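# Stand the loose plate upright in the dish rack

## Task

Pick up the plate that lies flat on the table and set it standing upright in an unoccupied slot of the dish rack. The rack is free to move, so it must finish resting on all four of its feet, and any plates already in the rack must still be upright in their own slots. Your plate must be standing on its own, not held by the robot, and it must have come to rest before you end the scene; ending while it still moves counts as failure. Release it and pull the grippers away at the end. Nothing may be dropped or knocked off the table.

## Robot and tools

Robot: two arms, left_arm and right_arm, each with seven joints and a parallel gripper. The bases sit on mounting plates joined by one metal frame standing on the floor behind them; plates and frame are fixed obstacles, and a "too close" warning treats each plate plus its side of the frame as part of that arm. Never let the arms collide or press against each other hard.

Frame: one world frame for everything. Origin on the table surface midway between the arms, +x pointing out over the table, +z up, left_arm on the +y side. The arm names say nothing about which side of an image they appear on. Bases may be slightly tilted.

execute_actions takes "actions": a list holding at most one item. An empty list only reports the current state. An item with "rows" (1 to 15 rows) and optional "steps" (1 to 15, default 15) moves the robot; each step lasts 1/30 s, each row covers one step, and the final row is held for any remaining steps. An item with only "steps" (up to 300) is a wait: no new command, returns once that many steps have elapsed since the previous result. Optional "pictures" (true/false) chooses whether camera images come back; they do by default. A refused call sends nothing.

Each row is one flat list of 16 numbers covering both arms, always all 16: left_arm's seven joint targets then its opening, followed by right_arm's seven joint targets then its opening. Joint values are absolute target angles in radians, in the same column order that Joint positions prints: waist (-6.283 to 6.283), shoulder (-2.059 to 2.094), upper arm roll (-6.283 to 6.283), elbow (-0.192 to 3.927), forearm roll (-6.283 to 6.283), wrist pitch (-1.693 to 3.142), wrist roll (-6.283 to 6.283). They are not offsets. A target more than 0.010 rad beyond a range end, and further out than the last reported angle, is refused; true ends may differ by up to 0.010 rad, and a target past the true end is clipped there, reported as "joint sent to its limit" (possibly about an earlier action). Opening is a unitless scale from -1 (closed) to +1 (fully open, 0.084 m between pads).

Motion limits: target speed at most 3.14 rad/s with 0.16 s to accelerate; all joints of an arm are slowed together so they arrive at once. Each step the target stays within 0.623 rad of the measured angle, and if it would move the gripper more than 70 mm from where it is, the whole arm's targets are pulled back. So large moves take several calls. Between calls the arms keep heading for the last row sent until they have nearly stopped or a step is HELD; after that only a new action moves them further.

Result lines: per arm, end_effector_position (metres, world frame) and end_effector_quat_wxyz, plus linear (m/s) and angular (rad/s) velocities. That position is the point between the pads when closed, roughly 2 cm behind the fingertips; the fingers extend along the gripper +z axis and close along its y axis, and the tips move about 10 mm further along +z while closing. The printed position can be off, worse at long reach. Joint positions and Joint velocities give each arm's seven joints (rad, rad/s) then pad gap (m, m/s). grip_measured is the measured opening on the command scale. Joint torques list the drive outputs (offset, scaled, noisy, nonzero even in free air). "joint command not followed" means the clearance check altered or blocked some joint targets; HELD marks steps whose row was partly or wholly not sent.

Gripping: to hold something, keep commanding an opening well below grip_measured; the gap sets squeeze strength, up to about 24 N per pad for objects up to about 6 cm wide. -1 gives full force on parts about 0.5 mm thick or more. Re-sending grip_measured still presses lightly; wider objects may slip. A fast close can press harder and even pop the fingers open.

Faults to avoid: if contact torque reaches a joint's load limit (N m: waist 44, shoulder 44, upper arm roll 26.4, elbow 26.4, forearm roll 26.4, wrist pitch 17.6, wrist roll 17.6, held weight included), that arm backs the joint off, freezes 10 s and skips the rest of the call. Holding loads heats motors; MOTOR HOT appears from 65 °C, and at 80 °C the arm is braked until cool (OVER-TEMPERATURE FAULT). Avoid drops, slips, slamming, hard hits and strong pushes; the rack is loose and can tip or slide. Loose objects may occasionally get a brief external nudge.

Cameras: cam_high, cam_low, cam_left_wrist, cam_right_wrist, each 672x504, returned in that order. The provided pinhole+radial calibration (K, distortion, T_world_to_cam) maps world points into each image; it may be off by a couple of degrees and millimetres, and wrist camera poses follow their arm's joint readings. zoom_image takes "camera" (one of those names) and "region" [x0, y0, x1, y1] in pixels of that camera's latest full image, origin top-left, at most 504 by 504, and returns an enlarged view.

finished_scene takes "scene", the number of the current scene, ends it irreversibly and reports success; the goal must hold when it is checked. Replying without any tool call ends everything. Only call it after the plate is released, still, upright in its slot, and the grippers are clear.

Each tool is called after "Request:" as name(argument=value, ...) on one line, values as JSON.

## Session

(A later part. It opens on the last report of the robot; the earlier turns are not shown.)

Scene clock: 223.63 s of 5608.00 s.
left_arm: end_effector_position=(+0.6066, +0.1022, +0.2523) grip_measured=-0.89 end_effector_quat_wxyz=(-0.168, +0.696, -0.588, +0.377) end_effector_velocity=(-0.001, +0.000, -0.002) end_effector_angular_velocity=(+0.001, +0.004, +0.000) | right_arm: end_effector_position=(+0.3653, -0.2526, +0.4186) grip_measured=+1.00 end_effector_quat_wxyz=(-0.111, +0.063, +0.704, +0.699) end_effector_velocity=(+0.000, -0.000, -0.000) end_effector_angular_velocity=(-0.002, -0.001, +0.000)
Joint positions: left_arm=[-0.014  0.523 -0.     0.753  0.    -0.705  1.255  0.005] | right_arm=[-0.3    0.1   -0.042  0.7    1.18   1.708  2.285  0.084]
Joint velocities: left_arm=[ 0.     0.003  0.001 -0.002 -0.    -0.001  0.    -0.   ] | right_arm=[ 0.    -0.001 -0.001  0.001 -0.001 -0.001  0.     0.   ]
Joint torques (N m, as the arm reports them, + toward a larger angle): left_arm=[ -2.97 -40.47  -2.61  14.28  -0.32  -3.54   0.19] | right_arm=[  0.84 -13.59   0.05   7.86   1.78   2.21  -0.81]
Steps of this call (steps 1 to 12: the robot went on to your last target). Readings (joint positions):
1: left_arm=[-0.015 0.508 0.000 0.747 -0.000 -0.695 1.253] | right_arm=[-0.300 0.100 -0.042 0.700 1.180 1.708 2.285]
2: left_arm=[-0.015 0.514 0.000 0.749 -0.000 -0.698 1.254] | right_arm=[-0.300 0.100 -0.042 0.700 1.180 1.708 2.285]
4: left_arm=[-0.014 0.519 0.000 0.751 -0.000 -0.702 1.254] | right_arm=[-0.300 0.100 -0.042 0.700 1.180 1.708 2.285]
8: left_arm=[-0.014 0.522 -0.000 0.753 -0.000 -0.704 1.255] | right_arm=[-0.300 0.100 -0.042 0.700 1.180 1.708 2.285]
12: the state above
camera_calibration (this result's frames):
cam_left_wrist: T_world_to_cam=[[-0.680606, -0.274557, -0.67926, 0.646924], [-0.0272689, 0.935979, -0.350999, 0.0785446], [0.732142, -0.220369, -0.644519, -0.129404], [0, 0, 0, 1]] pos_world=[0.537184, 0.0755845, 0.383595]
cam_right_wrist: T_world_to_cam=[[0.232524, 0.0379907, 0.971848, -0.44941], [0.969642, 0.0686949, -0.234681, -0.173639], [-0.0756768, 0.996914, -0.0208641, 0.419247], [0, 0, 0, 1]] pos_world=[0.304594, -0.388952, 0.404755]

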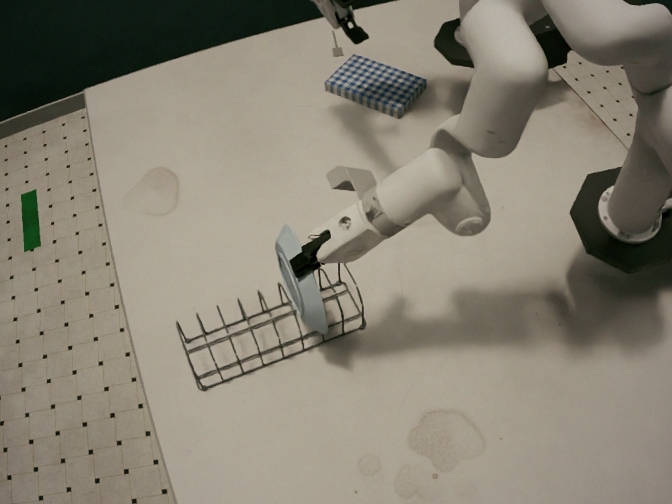

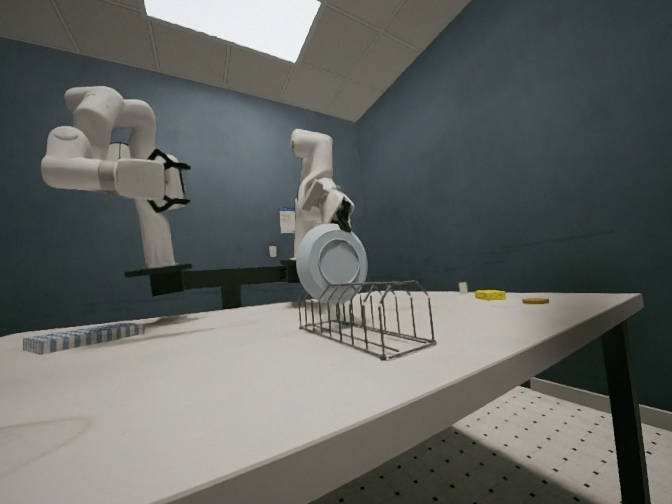

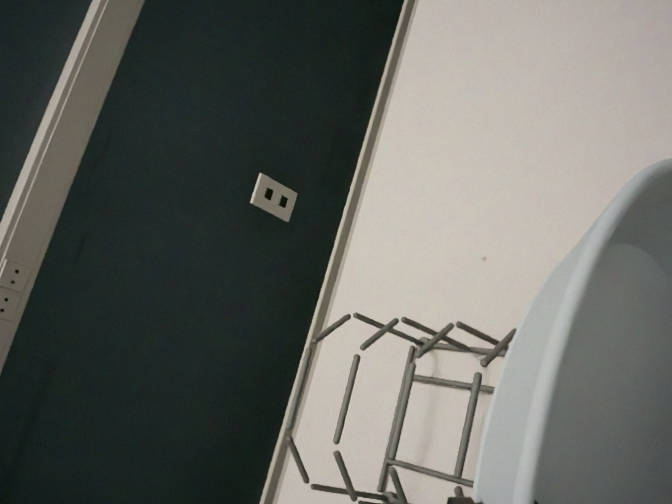

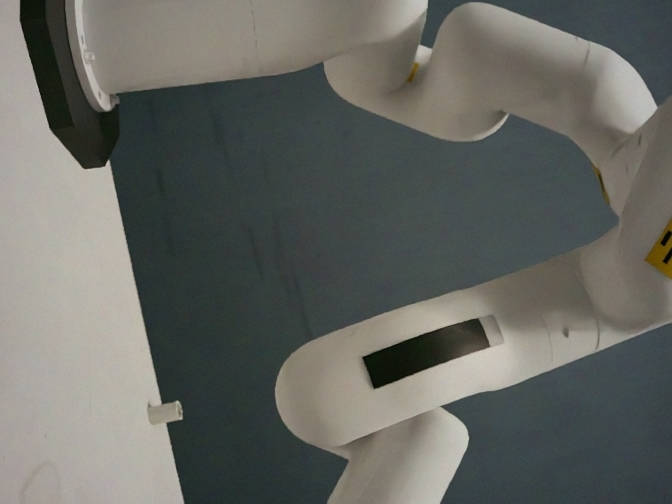

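Request:
execute_actions(actions=[{"rows":[[-0.014,0.526,0,0.754,0,-0.707,1.255,-1,-0.3,0.1,-0.042,0.7,1.18,1.708,2.285,1],[-0.014,0.531,0,0.756,0,-0.71,1.255,-1,-0.3,0.1,-0.042,0.7,1.18,1.708,2.285,1],[-0.014,0.537,0,0.758,0,-0.714,1.256,-1,-0.3,0.1,-0.042,0.7,1.18,1.708,2.285,1],[-0.013,0.544,0,0.76,0,-0.719,1.256,-1,-0.3,0.1,-0.042,0.7,1.18,1.708,2.285,1],[-0.013,0.551,0,0.763,0,-0.723,1.257,-1,-0.3,0.1,-0.042,0.7,1.18,1.708,2.285,1],[-0.013,0.557,0,0.765,0,-0.727,1.257,-1,-0.3,0.1,-0.042,0.7,1.18,1.708,2.285,1],[-0.012,0.561,0,0.767,0,-0.729,1.257,-1,-0.3,0.1,-0.042,0.7,1.18,1.708,2.285,1],[-0.012,0.564,0,0.768,0,-0.731,1.257,-1,-0.3,0.1,-0.042,0.7,1.18,1.708,2.285,1]],"steps":15}])

Request:
zoom_image(camera="cam_high", region=[255, 235, 375, 355])

Scene clock: 230.43 s of 5608.00 s.
left_arm: end_effector_position=(+0.6064, +0.1022, +0.2403) grip_measured=-0.89 end_effector_quat_wxyz=(-0.168, +0.696, -0.588, +0.377) end_effector_velocity=(+0.005, -0.001, +0.003) end_effector_angular_velocity=(-0.003, -0.015, +0.001) | right_arm: end_effector_position=(+0.3653, -0.2526, +0.4186) grip_measured=+1.00 end_effector_quat_wxyz=(-0.111, +0.063, +0.704, +0.699) end_effector_velocity=(-0.000, +0.000, -0.000) end_effector_angular_velocity=(-0.000, +0.001, -0.001)
Joint positions: left_arm=[-0.012  0.563  0.     0.768 -0.    -0.73   1.257  0.005] | right_arm=[-0.3    0.1   -0.042  0.7    1.18   1.708  2.285  0.084]
Joint velocities: left_arm=[ 0.     0.005 -0.001  0.011 -0.001 -0.009  0.001 -0.   ] | right_arm=[ 0.     0.    -0.    -0.001  0.    -0.001 -0.     0.   ]
Joint torques (N m, as the arm reports them, + toward a larger angle): left_arm=[ -3.14 -40.92  -2.5   13.36  -0.3   -3.44   0.13] | right_arm=[  1.15 -13.76   0.09   7.79   1.55   2.28  -0.74]
Steps of this call (steps 1 to 30: the robot went on to your last target; steps 31 to 120: nothing new was sent; then 2.30 s passed at rest; steps 121 to 135: all 15 steps of this action). Readings (joint positions):
121: left_arm=[-0.014 0.523 0.000 0.753 -0.000 -0.705 1.255] | right_arm=[-0.300 0.100 -0.042 0.700 1.180 1.708 2.285]
122: left_arm=[-0.014 0.524 -0.000 0.753 -0.000 -0.706 1.255] | right_arm=[-0.300 0.100 -0.042 0.700 1.180 1.708 2.285]
124: left_arm=[-0.014 0.528 -0.000 0.755 0.000 -0.709 1.255] | right_arm=[-0.300 0.100 -0.042 0.700 1.180 1.708 2.285]
128: left_arm=[-0.013 0.549 -0.000 0.762 0.000 -0.722 1.256] | right_arm=[-0.300 0.100 -0.042 0.700 1.180 1.708 2.285]
135: the state above
camera_calibration (this result's frames):
cam_left_wrist: T_world_to_cam=[[-0.680501, -0.273813, -0.679665, 0.63858], [-0.0279191, 0.936573, -0.349359, 0.0742269], [0.732215, -0.218763, -0.644984, -0.137051], [0, 0, 0, 1]] pos_world=[0.536978, 0.0753509, 0.371557]
cam_right_wrist: T_world_to_cam=[[0.232524, 0.0379907, 0.971848, -0.44941], [0.969642, 0.0686946, -0.234681, -0.173639], [-0.0756764, 0.996914, -0.0208643, 0.419247], [0, 0, 0, 1]] pos_world=[0.304594, -0.388952, 0.404755]

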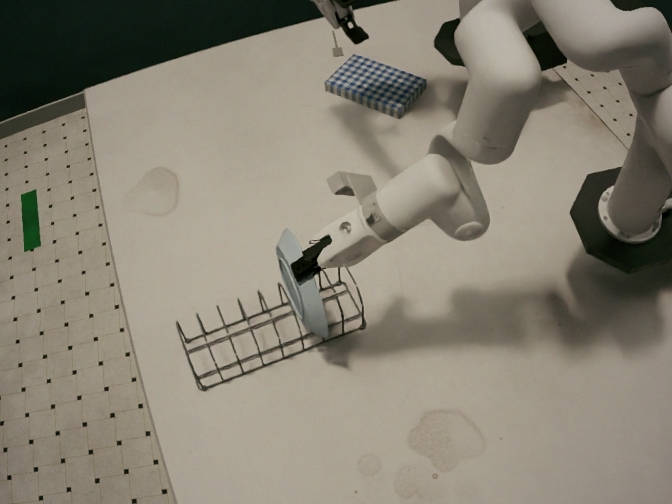

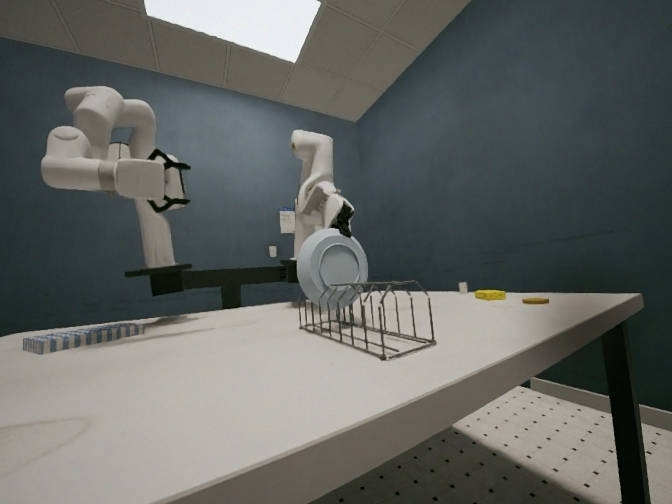

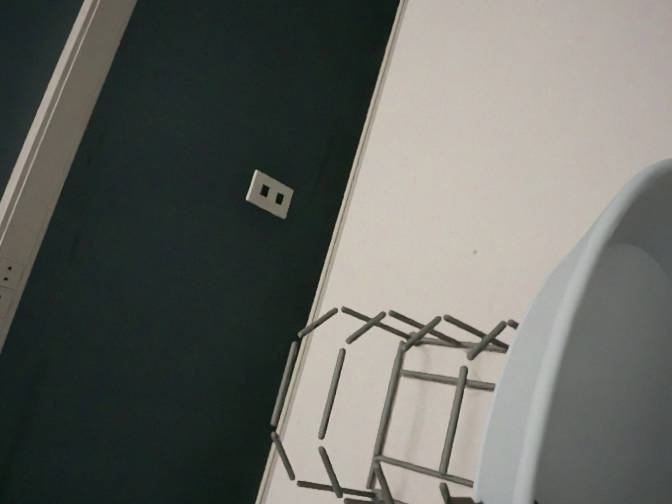

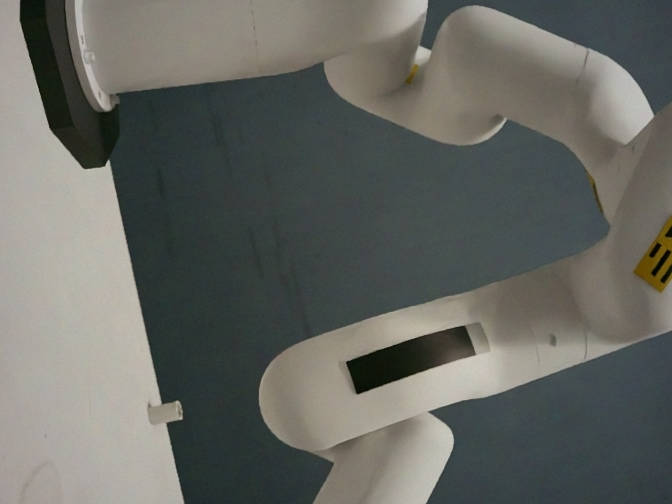

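Region (255, 235, 375, 355) of cam_high's 672x504 image, scaled by 4.200, with more detail than that image has.

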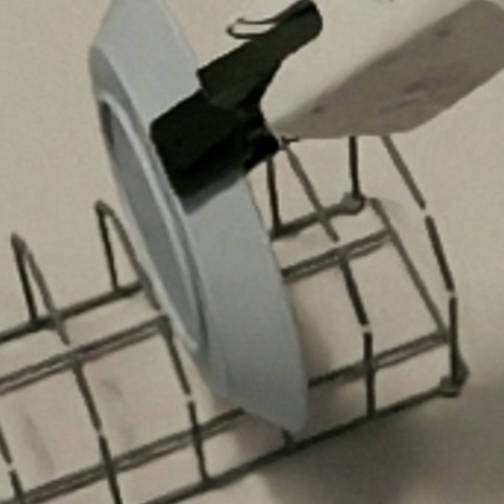

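Request:
execute_actions(actions=[{"rows":[[-0.012,0.567,0,0.769,0,-0.733,1.257,-1,-0.3,0.1,-0.042,0.7,1.18,1.708,2.285,1],[-0.012,0.572,0,0.771,0,-0.736,1.258,-1,-0.3,0.1,-0.042,0.7,1.18,1.708,2.285,1],[-0.011,0.579,0,0.774,0,-0.74,1.258,-1,-0.3,0.1,-0.042,0.7,1.18,1.708,2.285,1],[-0.011,0.588,0,0.777,0,-0.746,1.259,-1,-0.3,0.1,-0.042,0.7,1.18,1.708,2.285,1],[-0.0105,0.598,0,0.7815,0,-0.7515,1.26,-1,-0.3,0.1,-0.042,0.7,1.18,1.708,2.285,1],[-0.01,0.608,0,0.786,0,-0.757,1.261,-1,-0.3,0.1,-0.042,0.7,1.18,1.708,2.285,1],[-0.01,0.618,0,0.79,0,-0.763,1.261,-1,-0.3,0.1,-0.042,0.7,1.18,1.708,2.285,1],[-0.009,0.628,0,0.795,0,-0.768,1.262,-1,-0.3,0.1,-0.042,0.7,1.18,1.708,2.285,1],[-0.009,0.637,0,0.799,0,-0.773,1.263,-1,-0.3,0.1,-0.042,0.7,1.18,1.708,2.285,1],[-0.008,0.645,0,0.802,0,-0.778,1.263,-1,-0.3,0.1,-0.042,0.7,1.18,1.708,2.285,1],[-0.008,0.652,0,0.806,0,-0.781,1.264,-1,-0.3,0.1,-0.042,0.7,1.18,1.708,2.285,1],[-0.008,0.657,0,0.808,0,-0.784,1.264,-1,-0.3,0.1,-0.042,0.7,1.18,1.708,2.285,1],[-0.0075,0.66,0,0.8095,0,-0.7855,1.264,-1,-0.3,0.1,-0.042,0.7,1.18,1.708,2.285,1]],"steps":15}], pictures=false)

Request:
execute_actions(actions=[{"steps":8}])

Request:
zoom_image(camera="cam_high", region=[255, 235, 375, 355])

Request:
zoom_image(camera="cam_low", region=[285, 230, 405, 350])

Scene clock: 239.53 s of 5608.00 s.
left_arm: end_effector_position=(+0.6059, +0.1022, +0.2139) grip_measured=-0.89 end_effector_quat_wxyz=(-0.170, +0.695, -0.589, +0.375) end_effector_velocity=(-0.003, -0.000, -0.035) end_effector_angular_velocity=(+0.005, +0.006, +0.001) | right_arm: end_effector_position=(+0.3653, -0.2526, +0.4186) grip_measured=+1.00 end_effector_quat_wxyz=(-0.111, +0.063, +0.704, +0.699) end_effector_velocity=(-0.001, +0.001, -0.000) end_effector_angular_velocity=(-0.000, +0.001, +0.002)
Joint positions: left_arm=[-0.008  0.652  0.     0.805 -0.    -0.78   1.263  0.005] | right_arm=[-0.3    0.1   -0.042  0.7    1.18   1.708  2.285  0.084]
Joint velocities: left_arm=[ 0.007  0.114 -0.002  0.048 -0.001 -0.059  0.006  0.   ] | right_arm=[ 0.002 -0.    -0.    -0.002 -0.001 -0.    -0.     0.   ]
Joint torques (N m, as the arm reports them, + toward a larger angle): left_arm=[ -3.3  -45.37  -2.8   13.02  -0.32  -3.96   0.15] | right_arm=[  0.86 -13.37   0.15   7.77   1.87   2.21  -0.81]
Steps of this call (steps 1 to 15: the robot went on to your last target; steps 16 to 100: nothing new was sent; then 5.27 s passed at rest; steps 101 to 115: all 15 steps of this action). Readings (joint positions):
101: left_arm=[-0.012 0.564 0.000 0.768 0.000 -0.731 1.257] | right_arm=[-0.300 0.100 -0.042 0.700 1.180 1.708 2.285]
102: left_arm=[-0.012 0.565 -0.000 0.768 -0.000 -0.732 1.257] | right_arm=[-0.300 0.100 -0.042 0.700 1.180 1.708 2.285]
104: left_arm=[-0.012 0.569 -0.000 0.771 0.000 -0.735 1.257] | right_arm=[-0.300 0.100 -0.042 0.700 1.180 1.708 2.285]
108: left_arm=[-0.011 0.596 -0.000 0.781 -0.000 -0.751 1.260] | right_arm=[-0.300 0.100 -0.042 0.700 1.180 1.708 2.285]
115: the state above

Scene clock: 239.80 s of 5608.00 s.
left_arm: end_effector_position=(+0.6065, +0.1021, +0.2125) grip_measured=-0.89 end_effector_quat_wxyz=(-0.171, +0.695, -0.589, +0.376) end_effector_velocity=(-0.001, -0.000, -0.003) end_effector_angular_velocity=(+0.001, +0.003, -0.001) | right_arm: end_effector_position=(+0.3653, -0.2526, +0.4186) grip_measured=+1.00 end_effector_quat_wxyz=(-0.111, +0.063, +0.704, +0.699) end_effector_velocity=(-0.000, +0.000, -0.000) end_effector_angular_velocity=(-0.000, +0.001, -0.000)
Joint positions: left_arm=[-0.008  0.659 -0.     0.809  0.    -0.785  1.264  0.005] | right_arm=[-0.3    0.1   -0.042  0.7    1.18   1.708  2.285  0.084]
Joint velocities: left_arm=[-0.     0.006 -0.     0.001  0.    -0.002  0.     0.   ] | right_arm=[ 0.001  0.001 -0.    -0.     0.001 -0.001 -0.     0.   ]
Joint torques (N m, as the arm reports them, + toward a larger angle): left_arm=[ -3.03 -41.97  -2.73  12.4   -0.4   -3.51   0.1 ] | right_arm=[  1.28 -13.49   0.23   7.73   1.76   2.18  -0.86]
Steps of this call (steps 1 to 8: the robot went on to your last target). Readings (joint positions):
1: left_arm=[-0.008 0.655 0.000 0.806 -0.000 -0.782 1.264] | right_arm=[-0.300 0.100 -0.042 0.700 1.180 1.708 2.285]
2: left_arm=[-0.008 0.656 0.000 0.807 -0.000 -0.783 1.264] | right_arm=[-0.300 0.100 -0.042 0.700 1.180 1.708 2.285]
4: left_arm=[-0.008 0.658 0.000 0.809 -0.000 -0.784 1.264] | right_arm=[-0.300 0.100 -0.042 0.700 1.180 1.708 2.285]
8: the state above
camera_calibration (this result's frames):
cam_left_wrist: T_world_to_cam=[[-0.679409, -0.270032, -0.682265, 0.619212], [-0.0271896, 0.938448, -0.34435, 0.0629914], [0.733256, -0.215404, -0.644932, -0.15612], [0, 0, 0, 1]] pos_world=[0.536887, 0.074464, 0.343471]
cam_right_wrist: T_world_to_cam=[[0.232524, 0.0379907, 0.971848, -0.44941], [0.969642, 0.0686946, -0.234682, -0.173639], [-0.0756765, 0.996914, -0.0208642, 0.419247], [0, 0, 0, 1]] pos_world=[0.304594, -0.388952, 0.404755]

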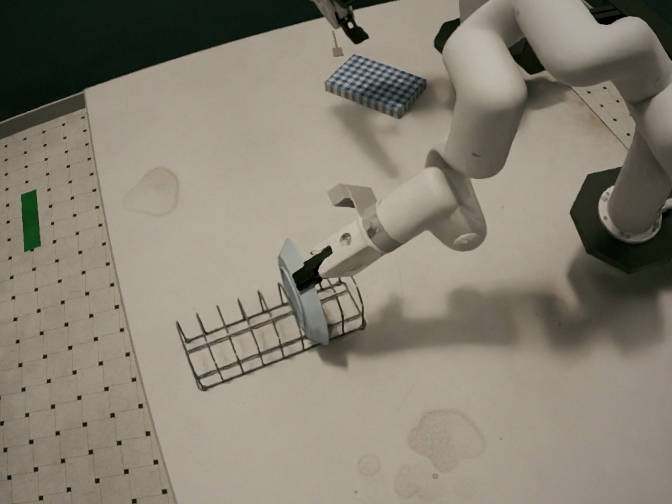

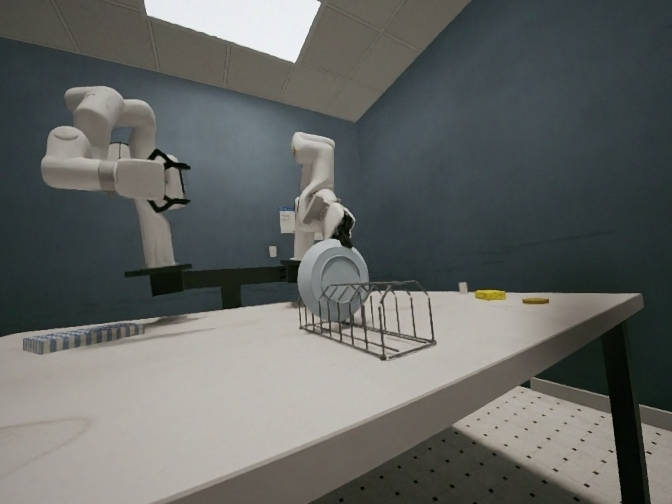

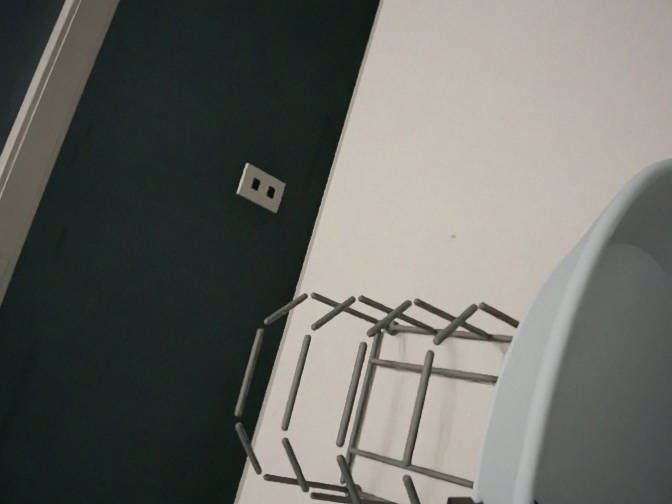

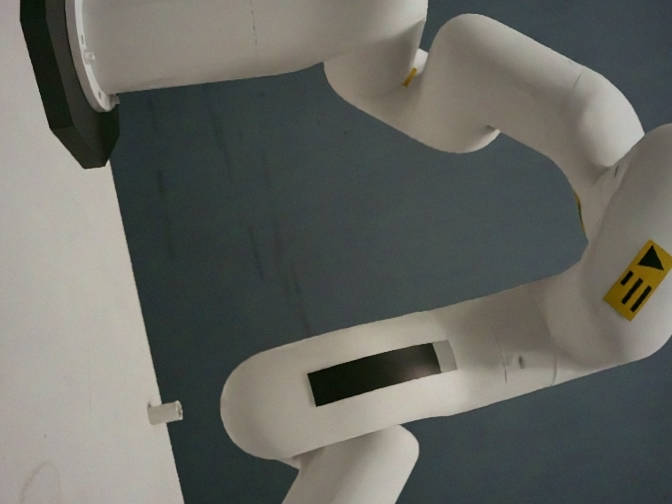

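Region (255, 235, 375, 355) of cam_high's 672x504 image, scaled by 4.200, with more detail than that image has.

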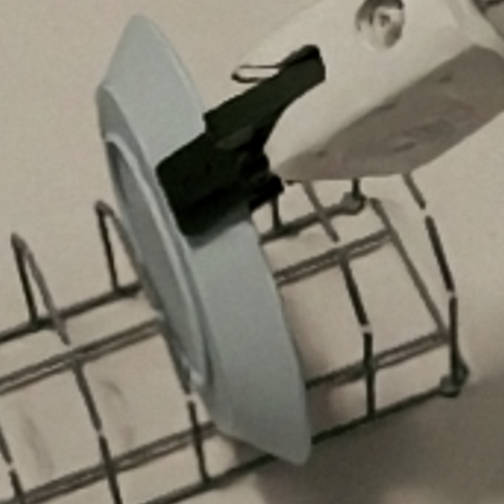

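Region (285, 230, 405, 350) of cam_low's 672x504 image, scaled by 4.200, with more detail than that image has.

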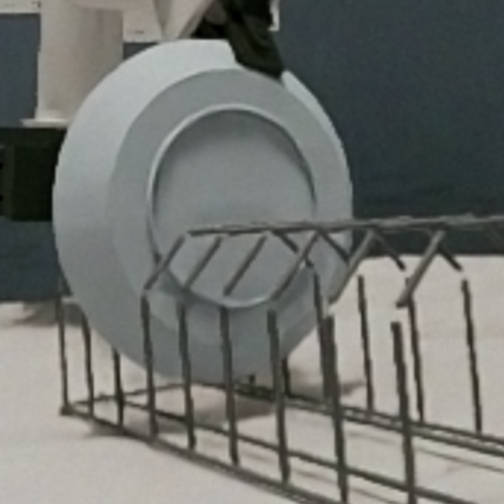

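Lower 8 mm to ≈.204.

Request:
execute_actions(actions=[{"rows":[[-0.0075,0.663,0,0.811,0,-0.787,1.264,-1,-0.3,0.1,-0.042,0.7,1.18,1.708,2.285,1],[-0.007,0.667,0,0.8127,0,-0.789,1.265,-1,-0.3,0.1,-0.042,0.7,1.18,1.708,2.285,1],[-0.007,0.672,0,0.815,0,-0.792,1.265,-1,-0.3,0.1,-0.042,0.7,1.18,1.708,2.285,1],[-0.007,0.677,0,0.8175,0,-0.7945,1.266,-1,-0.3,0.1,-0.042,0.7,1.18,1.708,2.285,1],[-0.0065,0.682,0,0.82,0,-0.797,1.266,-1,-0.3,0.1,-0.042,0.7,1.18,1.708,2.285,1],[-0.0065,0.686,0,0.822,0,-0.799,1.266,-1,-0.3,0.1,-0.042,0.7,1.18,1.708,2.285,1],[-0.006,0.688,0,0.823,0,-0.8,1.266,-1,-0.3,0.1,-0.042,0.7,1.18,1.708,2.285,1]],"steps":15}], pictures=false)

Scene clock: 244.13 s of 5608.00 s.
left_arm: end_effector_position=(+0.6064, +0.1022, +0.2041) grip_measured=-0.89 end_effector_quat_wxyz=(-0.171, +0.695, -0.589, +0.375) end_effector_velocity=(+0.002, +0.000, +0.001) end_effector_angular_velocity=(-0.001, -0.006, +0.001) | right_arm: end_effector_position=(+0.3653, -0.2526, +0.4186) grip_measured=+1.00 end_effector_quat_wxyz=(-0.111, +0.063, +0.704, +0.699) end_effector_velocity=(-0.000, +0.000, +0.000) end_effector_angular_velocity=(-0.000, +0.000, +0.002)
Joint positions: left_arm=[-0.006  0.687 -0.     0.823  0.    -0.8    1.266  0.005] | right_arm=[-0.3    0.1   -0.042  0.7    1.18   1.708  2.285  0.084]
Joint velocities: left_arm=[ 0.001  0.002  0.001  0.005  0.    -0.004  0.     0.   ] | right_arm=[ 0.001  0.     0.001  0.    -0.001  0.     0.     0.   ]
Joint torques (N m, as the arm reports them, + toward a larger angle): left_arm=[ -3.19 -42.24  -2.64  11.96  -0.38  -3.53   0.15] | right_arm=[  1.19 -13.77   0.23   7.78   1.7    2.14  -0.91]
Steps of this call (steps 1 to 15: the robot went on to your last target; steps 16 to 100: nothing new was sent; then 0.50 s passed at rest; steps 101 to 115: all 15 steps of this action). Readings (joint positions):
101: left_arm=[-0.007 0.660 0.000 0.810 -0.000 -0.786 1.264] | right_arm=[-0.300 0.100 -0.042 0.700 1.180 1.708 2.285]
102: left_arm=[-0.007 0.661 -0.000 0.810 -0.000 -0.786 1.264] | right_arm=[-0.300 0.100 -0.042 0.700 1.180 1.708 2.285]
104: left_arm=[-0.007 0.665 -0.000 0.812 0.000 -0.788 1.264] | right_arm=[-0.300 0.100 -0.042 0.700 1.180 1.708 2.285]
108: left_arm=[-0.007 0.680 0.000 0.819 0.000 -0.796 1.266] | right_arm=[-0.300 0.100 -0.042 0.700 1.180 1.708 2.285]
115: the state above

Request:
execute_actions(actions=[{"rows":[[-0.006,0.691,0,0.8245,0,-0.8015,1.266,-1,-0.3,0.1,-0.042,0.7,1.18,1.708,2.285,1],[-0.006,0.694,0,0.826,0,-0.803,1.266,-1,-0.3,0.1,-0.042,0.7,1.18,1.708,2.285,1],[-0.006,0.697,0,0.8275,0,-0.8045,1.267,-1,-0.3,0.1,-0.042,0.7,1.18,1.708,2.285,1],[-0.0055,0.7,0,0.829,0,-0.806,1.267,-1,-0.3,0.1,-0.042,0.7,1.18,1.708,2.285,1]],"steps":13}], pictures=false)

Scene clock: 248.27 s of 5608.00 s.
left_arm: end_effector_position=(+0.6065, +0.1021, +0.2007) grip_measured=-0.89 end_effector_quat_wxyz=(-0.172, +0.695, -0.590, +0.375) end_effector_velocity=(-0.000, +0.000, -0.001) end_effector_angular_velocity=(-0.001, +0.001, +0.002) | right_arm: end_effector_position=(+0.3653, -0.2526, +0.4186) grip_measured=+1.00 end_effector_quat_wxyz=(-0.111, +0.063, +0.704, +0.699) end_effector_velocity=(-0.000, +0.000, -0.000) end_effector_angular_velocity=(+0.000, +0.001, +0.001)
Joint positions: left_arm=[-0.006  0.699 -0.     0.829  0.    -0.806  1.267  0.005] | right_arm=[-0.3    0.1   -0.042  0.7    1.18   1.708  2.285  0.084]
Joint velocities: left_arm=[ 0.     0.003  0.     0.001 -0.001 -0.002 -0.001  0.   ] | right_arm=[ 0.001  0.002  0.     0.    -0.    -0.     0.     0.   ]
Joint torques (N m, as the arm reports them, + toward a larger angle): left_arm=[ -3.16 -41.11  -2.59  11.68  -0.34  -3.22   0.1 ] | right_arm=[  1.02 -13.5    0.3    7.94   1.76   2.23  -0.79]
Steps of this call (steps 1 to 15: the robot went on to your last target; steps 16 to 100: nothing new was sent; then 0.37 s passed at rest; steps 101 to 113: all 13 steps of this action). Readings (joint positions):
101: left_arm=[-0.006 0.688 -0.000 0.823 -0.000 -0.800 1.266] | right_arm=[-0.300 0.100 -0.042 0.700 1.180 1.708 2.285]
102: left_arm=[-0.006 0.689 -0.000 0.823 -0.000 -0.800 1.266] | right_arm=[-0.300 0.100 -0.042 0.700 1.180 1.708 2.285]
104: left_arm=[-0.006 0.692 -0.000 0.825 0.000 -0.802 1.266] | right_arm=[-0.300 0.100 -0.042 0.700 1.180 1.708 2.285]
108: left_arm=[-0.006 0.699 0.000 0.828 0.000 -0.805 1.267] | right_arm=[-0.300 0.100 -0.042 0.700 1.180 1.708 2.285]
113: the state above

Request:
execute_actions(actions=[{"rows":[[-0.0055,0.701,0,0.8295,0,-0.8065,1.267,-0.93,-0.3,0.1,-0.042,0.7,1.18,1.708,2.285,1],[-0.0055,0.701,0,0.8295,0,-0.8065,1.267,-0.89,-0.3,0.1,-0.042,0.7,1.18,1.708,2.285,1],[-0.0055,0.701,0,0.8295,0,-0.8065,1.267,-0.86,-0.3,0.1,-0.042,0.7,1.18,1.708,2.285,1],[-0.0055,0.701,0,0.8295,0,-0.8065,1.267,-0.83,-0.3,0.1,-0.042,0.7,1.18,1.708,2.285,1],[-0.0055,0.701,0,0.8295,0,-0.8065,1.267,-0.8,-0.3,0.1,-0.042,0.7,1.18,1.708,2.285,1],[-0.0055,0.701,0,0.8295,0,-0.8065,1.267,-0.76,-0.3,0.1,-0.042,0.7,1.18,1.708,2.285,1],[-0.0055,0.701,0,0.8295,0,-0.8065,1.267,-0.72,-0.3,0.1,-0.042,0.7,1.18,1.708,2.285,1],[-0.0055,0.701,0,0.8295,0,-0.8065,1.267,-0.66,-0.3,0.1,-0.042,0.7,1.18,1.708,2.285,1],[-0.0055,0.701,0,0.8295,0,-0.8065,1.267,-0.6,-0.3,0.1,-0.042,0.7,1.18,1.708,2.285,1],[-0.0055,0.701,0,0.8295,0,-0.8065,1.267,-0.53,-0.3,0.1,-0.042,0.7,1.18,1.708,2.285,1],[-0.0055,0.701,0,0.8295,0,-0.8065,1.267,-0.46,-0.3,0.1,-0.042,0.7,1.18,1.708,2.285,1],[-0.0055,0.701,0,0.8295,0,-0.8065,1.267,-0.38,-0.3,0.1,-0.042,0.7,1.18,1.708,2.285,1],[-0.0055,0.701,0,0.8295,0,-0.8065,1.267,-0.3,-0.3,0.1,-0.042,0.7,1.18,1.708,2.285,1],[-0.0055,0.701,0,0.8295,0,-0.8065,1.267,-0.22,-0.3,0.1,-0.042,0.7,1.18,1.708,2.285,1],[-0.0055,0.701,0,0.8295,0,-0.8065,1.267,-0.15,-0.3,0.1,-0.042,0.7,1.18,1.708,2.285,1]],"steps":15}], pictures=false)

Request:
execute_actions(actions=[{"steps":10}])

Request:
zoom_image(camera="cam_high", region=[255, 235, 375, 355])

Scene clock: 263.00 s of 5608.00 s.
left_arm: end_effector_position=(+0.6062, +0.1021, +0.1999) grip_measured=-0.22 end_effector_quat_wxyz=(-0.171, +0.695, -0.590, +0.375) end_effector_velocity=(+0.001, +0.000, +0.002) end_effector_angular_velocity=(+0.000, -0.004, +0.001) | right_arm: end_effector_position=(+0.3653, -0.2526, +0.4186) grip_measured=+1.00 end_effector_quat_wxyz=(-0.111, +0.063, +0.704, +0.699) end_effector_velocity=(+0.001, -0.001, +0.000) end_effector_angular_velocity=(-0.001, -0.001, -0.001)
Joint positions: left_arm=[-0.005  0.701  0.     0.829 -0.    -0.806  1.267  0.034] | right_arm=[-0.3    0.1   -0.042  0.7    1.18   1.708  2.285  0.084]
Joint velocities: left_arm=[-0.    -0.003  0.    -0.    -0.001 -0.001  0.001  0.096] | right_arm=[-0.001 -0.001  0.     0.001 -0.    -0.     0.001  0.   ]
Joint torques (N m, as the arm reports them, + toward a larger angle): left_arm=[ -2.91 -39.18  -2.41  10.02  -0.35  -2.36   0.23] | right_arm=[  1.01 -13.52   0.45   7.8    1.86   2.23  -0.75]
Steps of this call (steps 1 to 15: the robot went on to your last target; steps 16 to 100: nothing new was sent; then 10.90 s passed at rest; steps 101 to 115: all 15 steps of this action). Readings (joint positions):
101: left_arm=[-0.006 0.700 -0.000 0.829 0.000 -0.806 1.267] | right_arm=[-0.300 0.100 -0.042 0.700 1.180 1.708 2.285]
102: left_arm=[-0.006 0.700 -0.000 0.829 0.000 -0.806 1.267] | right_arm=[-0.300 0.100 -0.042 0.700 1.180 1.708 2.285]
104: left_arm=[-0.006 0.701 -0.000 0.830 0.000 -0.806 1.267] | right_arm=[-0.300 0.100 -0.042 0.700 1.180 1.708 2.285]
108: left_arm=[-0.006 0.702 -0.000 0.829 0.000 -0.806 1.267] | right_arm=[-0.300 0.100 -0.042 0.700 1.180 1.708 2.285]
115: the state above

Scene clock: 263.33 s of 5608.00 s.
left_arm: end_effector_position=(+0.6063, +0.1021, +0.2000) grip_measured=-0.16 end_effector_quat_wxyz=(-0.172, +0.695, -0.590, +0.375) end_effector_velocity=(-0.001, -0.000, -0.001) end_effector_angular_velocity=(+0.001, +0.002, -0.001) | right_arm: end_effector_position=(+0.3653, -0.2526, +0.4186) grip_measured=+1.00 end_effector_quat_wxyz=(-0.111, +0.063, +0.704, +0.699) end_effector_velocity=(+0.001, -0.000, +0.000) end_effector_angular_velocity=(-0.002, -0.002, -0.001)
Joint positions: left_arm=[-0.005  0.701  0.     0.829 -0.    -0.806  1.267  0.037] | right_arm=[-0.3    0.1   -0.042  0.7    1.18   1.708  2.285  0.084]
Joint velocities: left_arm=[ 0.     0.    -0.    -0.002  0.001 -0.     0.001 -0.   ] | right_arm=[ 0.    -0.001  0.     0.001  0.001 -0.002 -0.001  0.   ]
Joint torques (N m, as the arm reports them, + toward a larger angle): left_arm=[ -3.06 -39.33  -2.26  10.    -0.48  -2.38   0.19] | right_arm=[  0.89 -13.66   0.4    7.61   1.73   2.24  -0.77]
Steps of this call (steps 1 to 10: the robot went on to your last target). Readings (joint positions):
1: left_arm=[-0.005 0.701 0.000 0.829 -0.000 -0.806 1.267] | right_arm=[-0.300 0.100 -0.042 0.700 1.180 1.708 2.285]
2: left_arm=[-0.005 0.701 0.000 0.829 -0.000 -0.806 1.267] | right_arm=[-0.300 0.100 -0.042 0.700 1.180 1.708 2.285]
4: left_arm=[-0.005 0.701 0.000 0.829 -0.000 -0.806 1.267] | right_arm=[-0.300 0.100 -0.042 0.700 1.180 1.708 2.285]
8: left_arm=[-0.005 0.701 0.000 0.829 -0.000 -0.806 1.267] | right_arm=[-0.300 0.100 -0.042 0.700 1.180 1.708 2.285]
10: the state above
camera_calibration (this result's frames):
cam_left_wrist: T_world_to_cam=[[-0.679575, -0.268282, -0.68279, 0.610658], [-0.027287, 0.939331, -0.341924, 0.058147], [0.733098, -0.213731, -0.645667, -0.163903], [0, 0, 0, 1]] pos_world=[0.536732, 0.0741779, 0.331006]
cam_right_wrist: T_world_to_cam=[[0.232524, 0.0379906, 0.971848, -0.44941], [0.969642, 0.0686948, -0.234681, -0.173639], [-0.0756766, 0.996914, -0.0208641, 0.419247], [0, 0, 0, 1]] pos_world=[0.304594, -0.388952, 0.404755]

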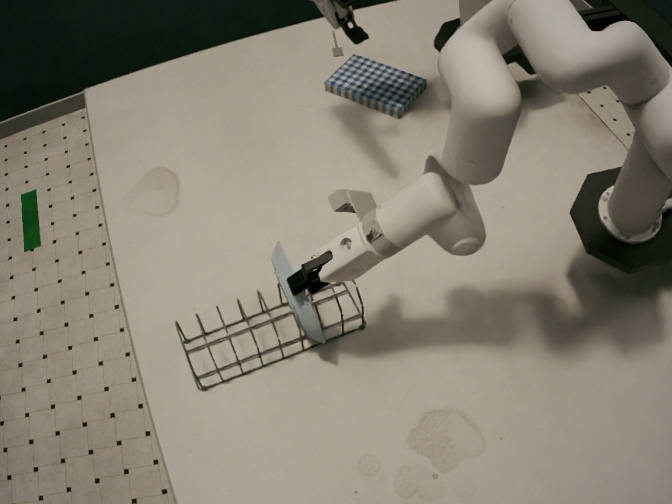

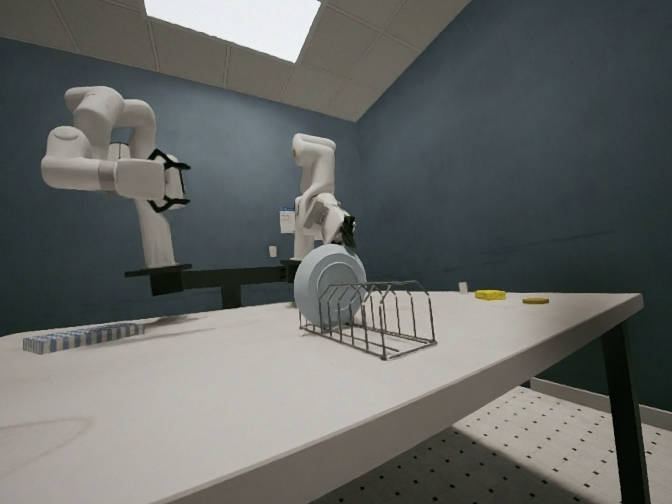

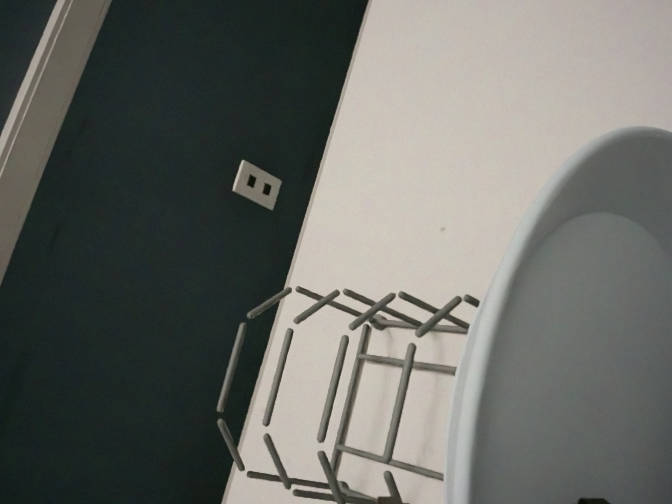

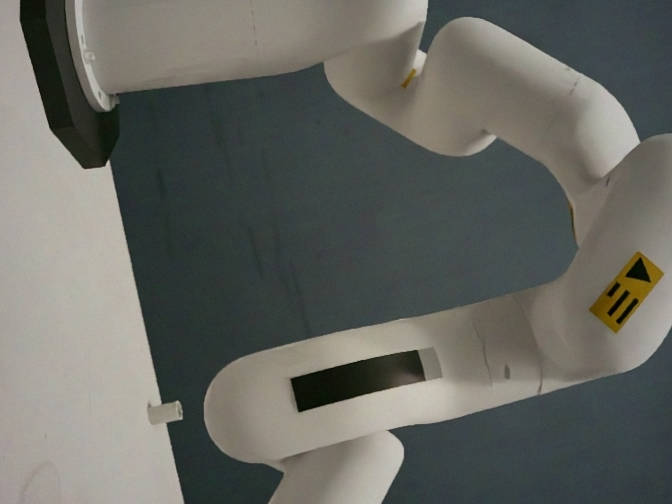

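Region (255, 235, 375, 355) of cam_high's 672x504 image, scaled by 4.200, with more detail than that image has.

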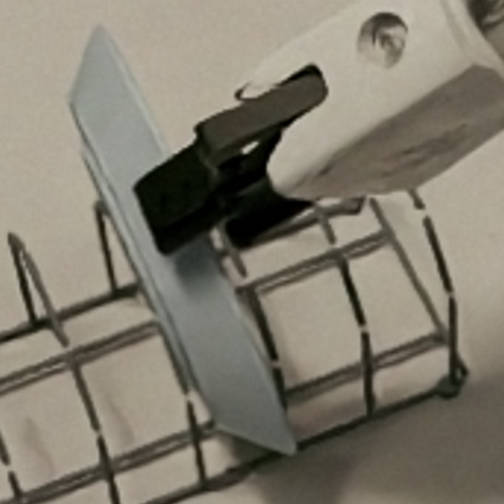

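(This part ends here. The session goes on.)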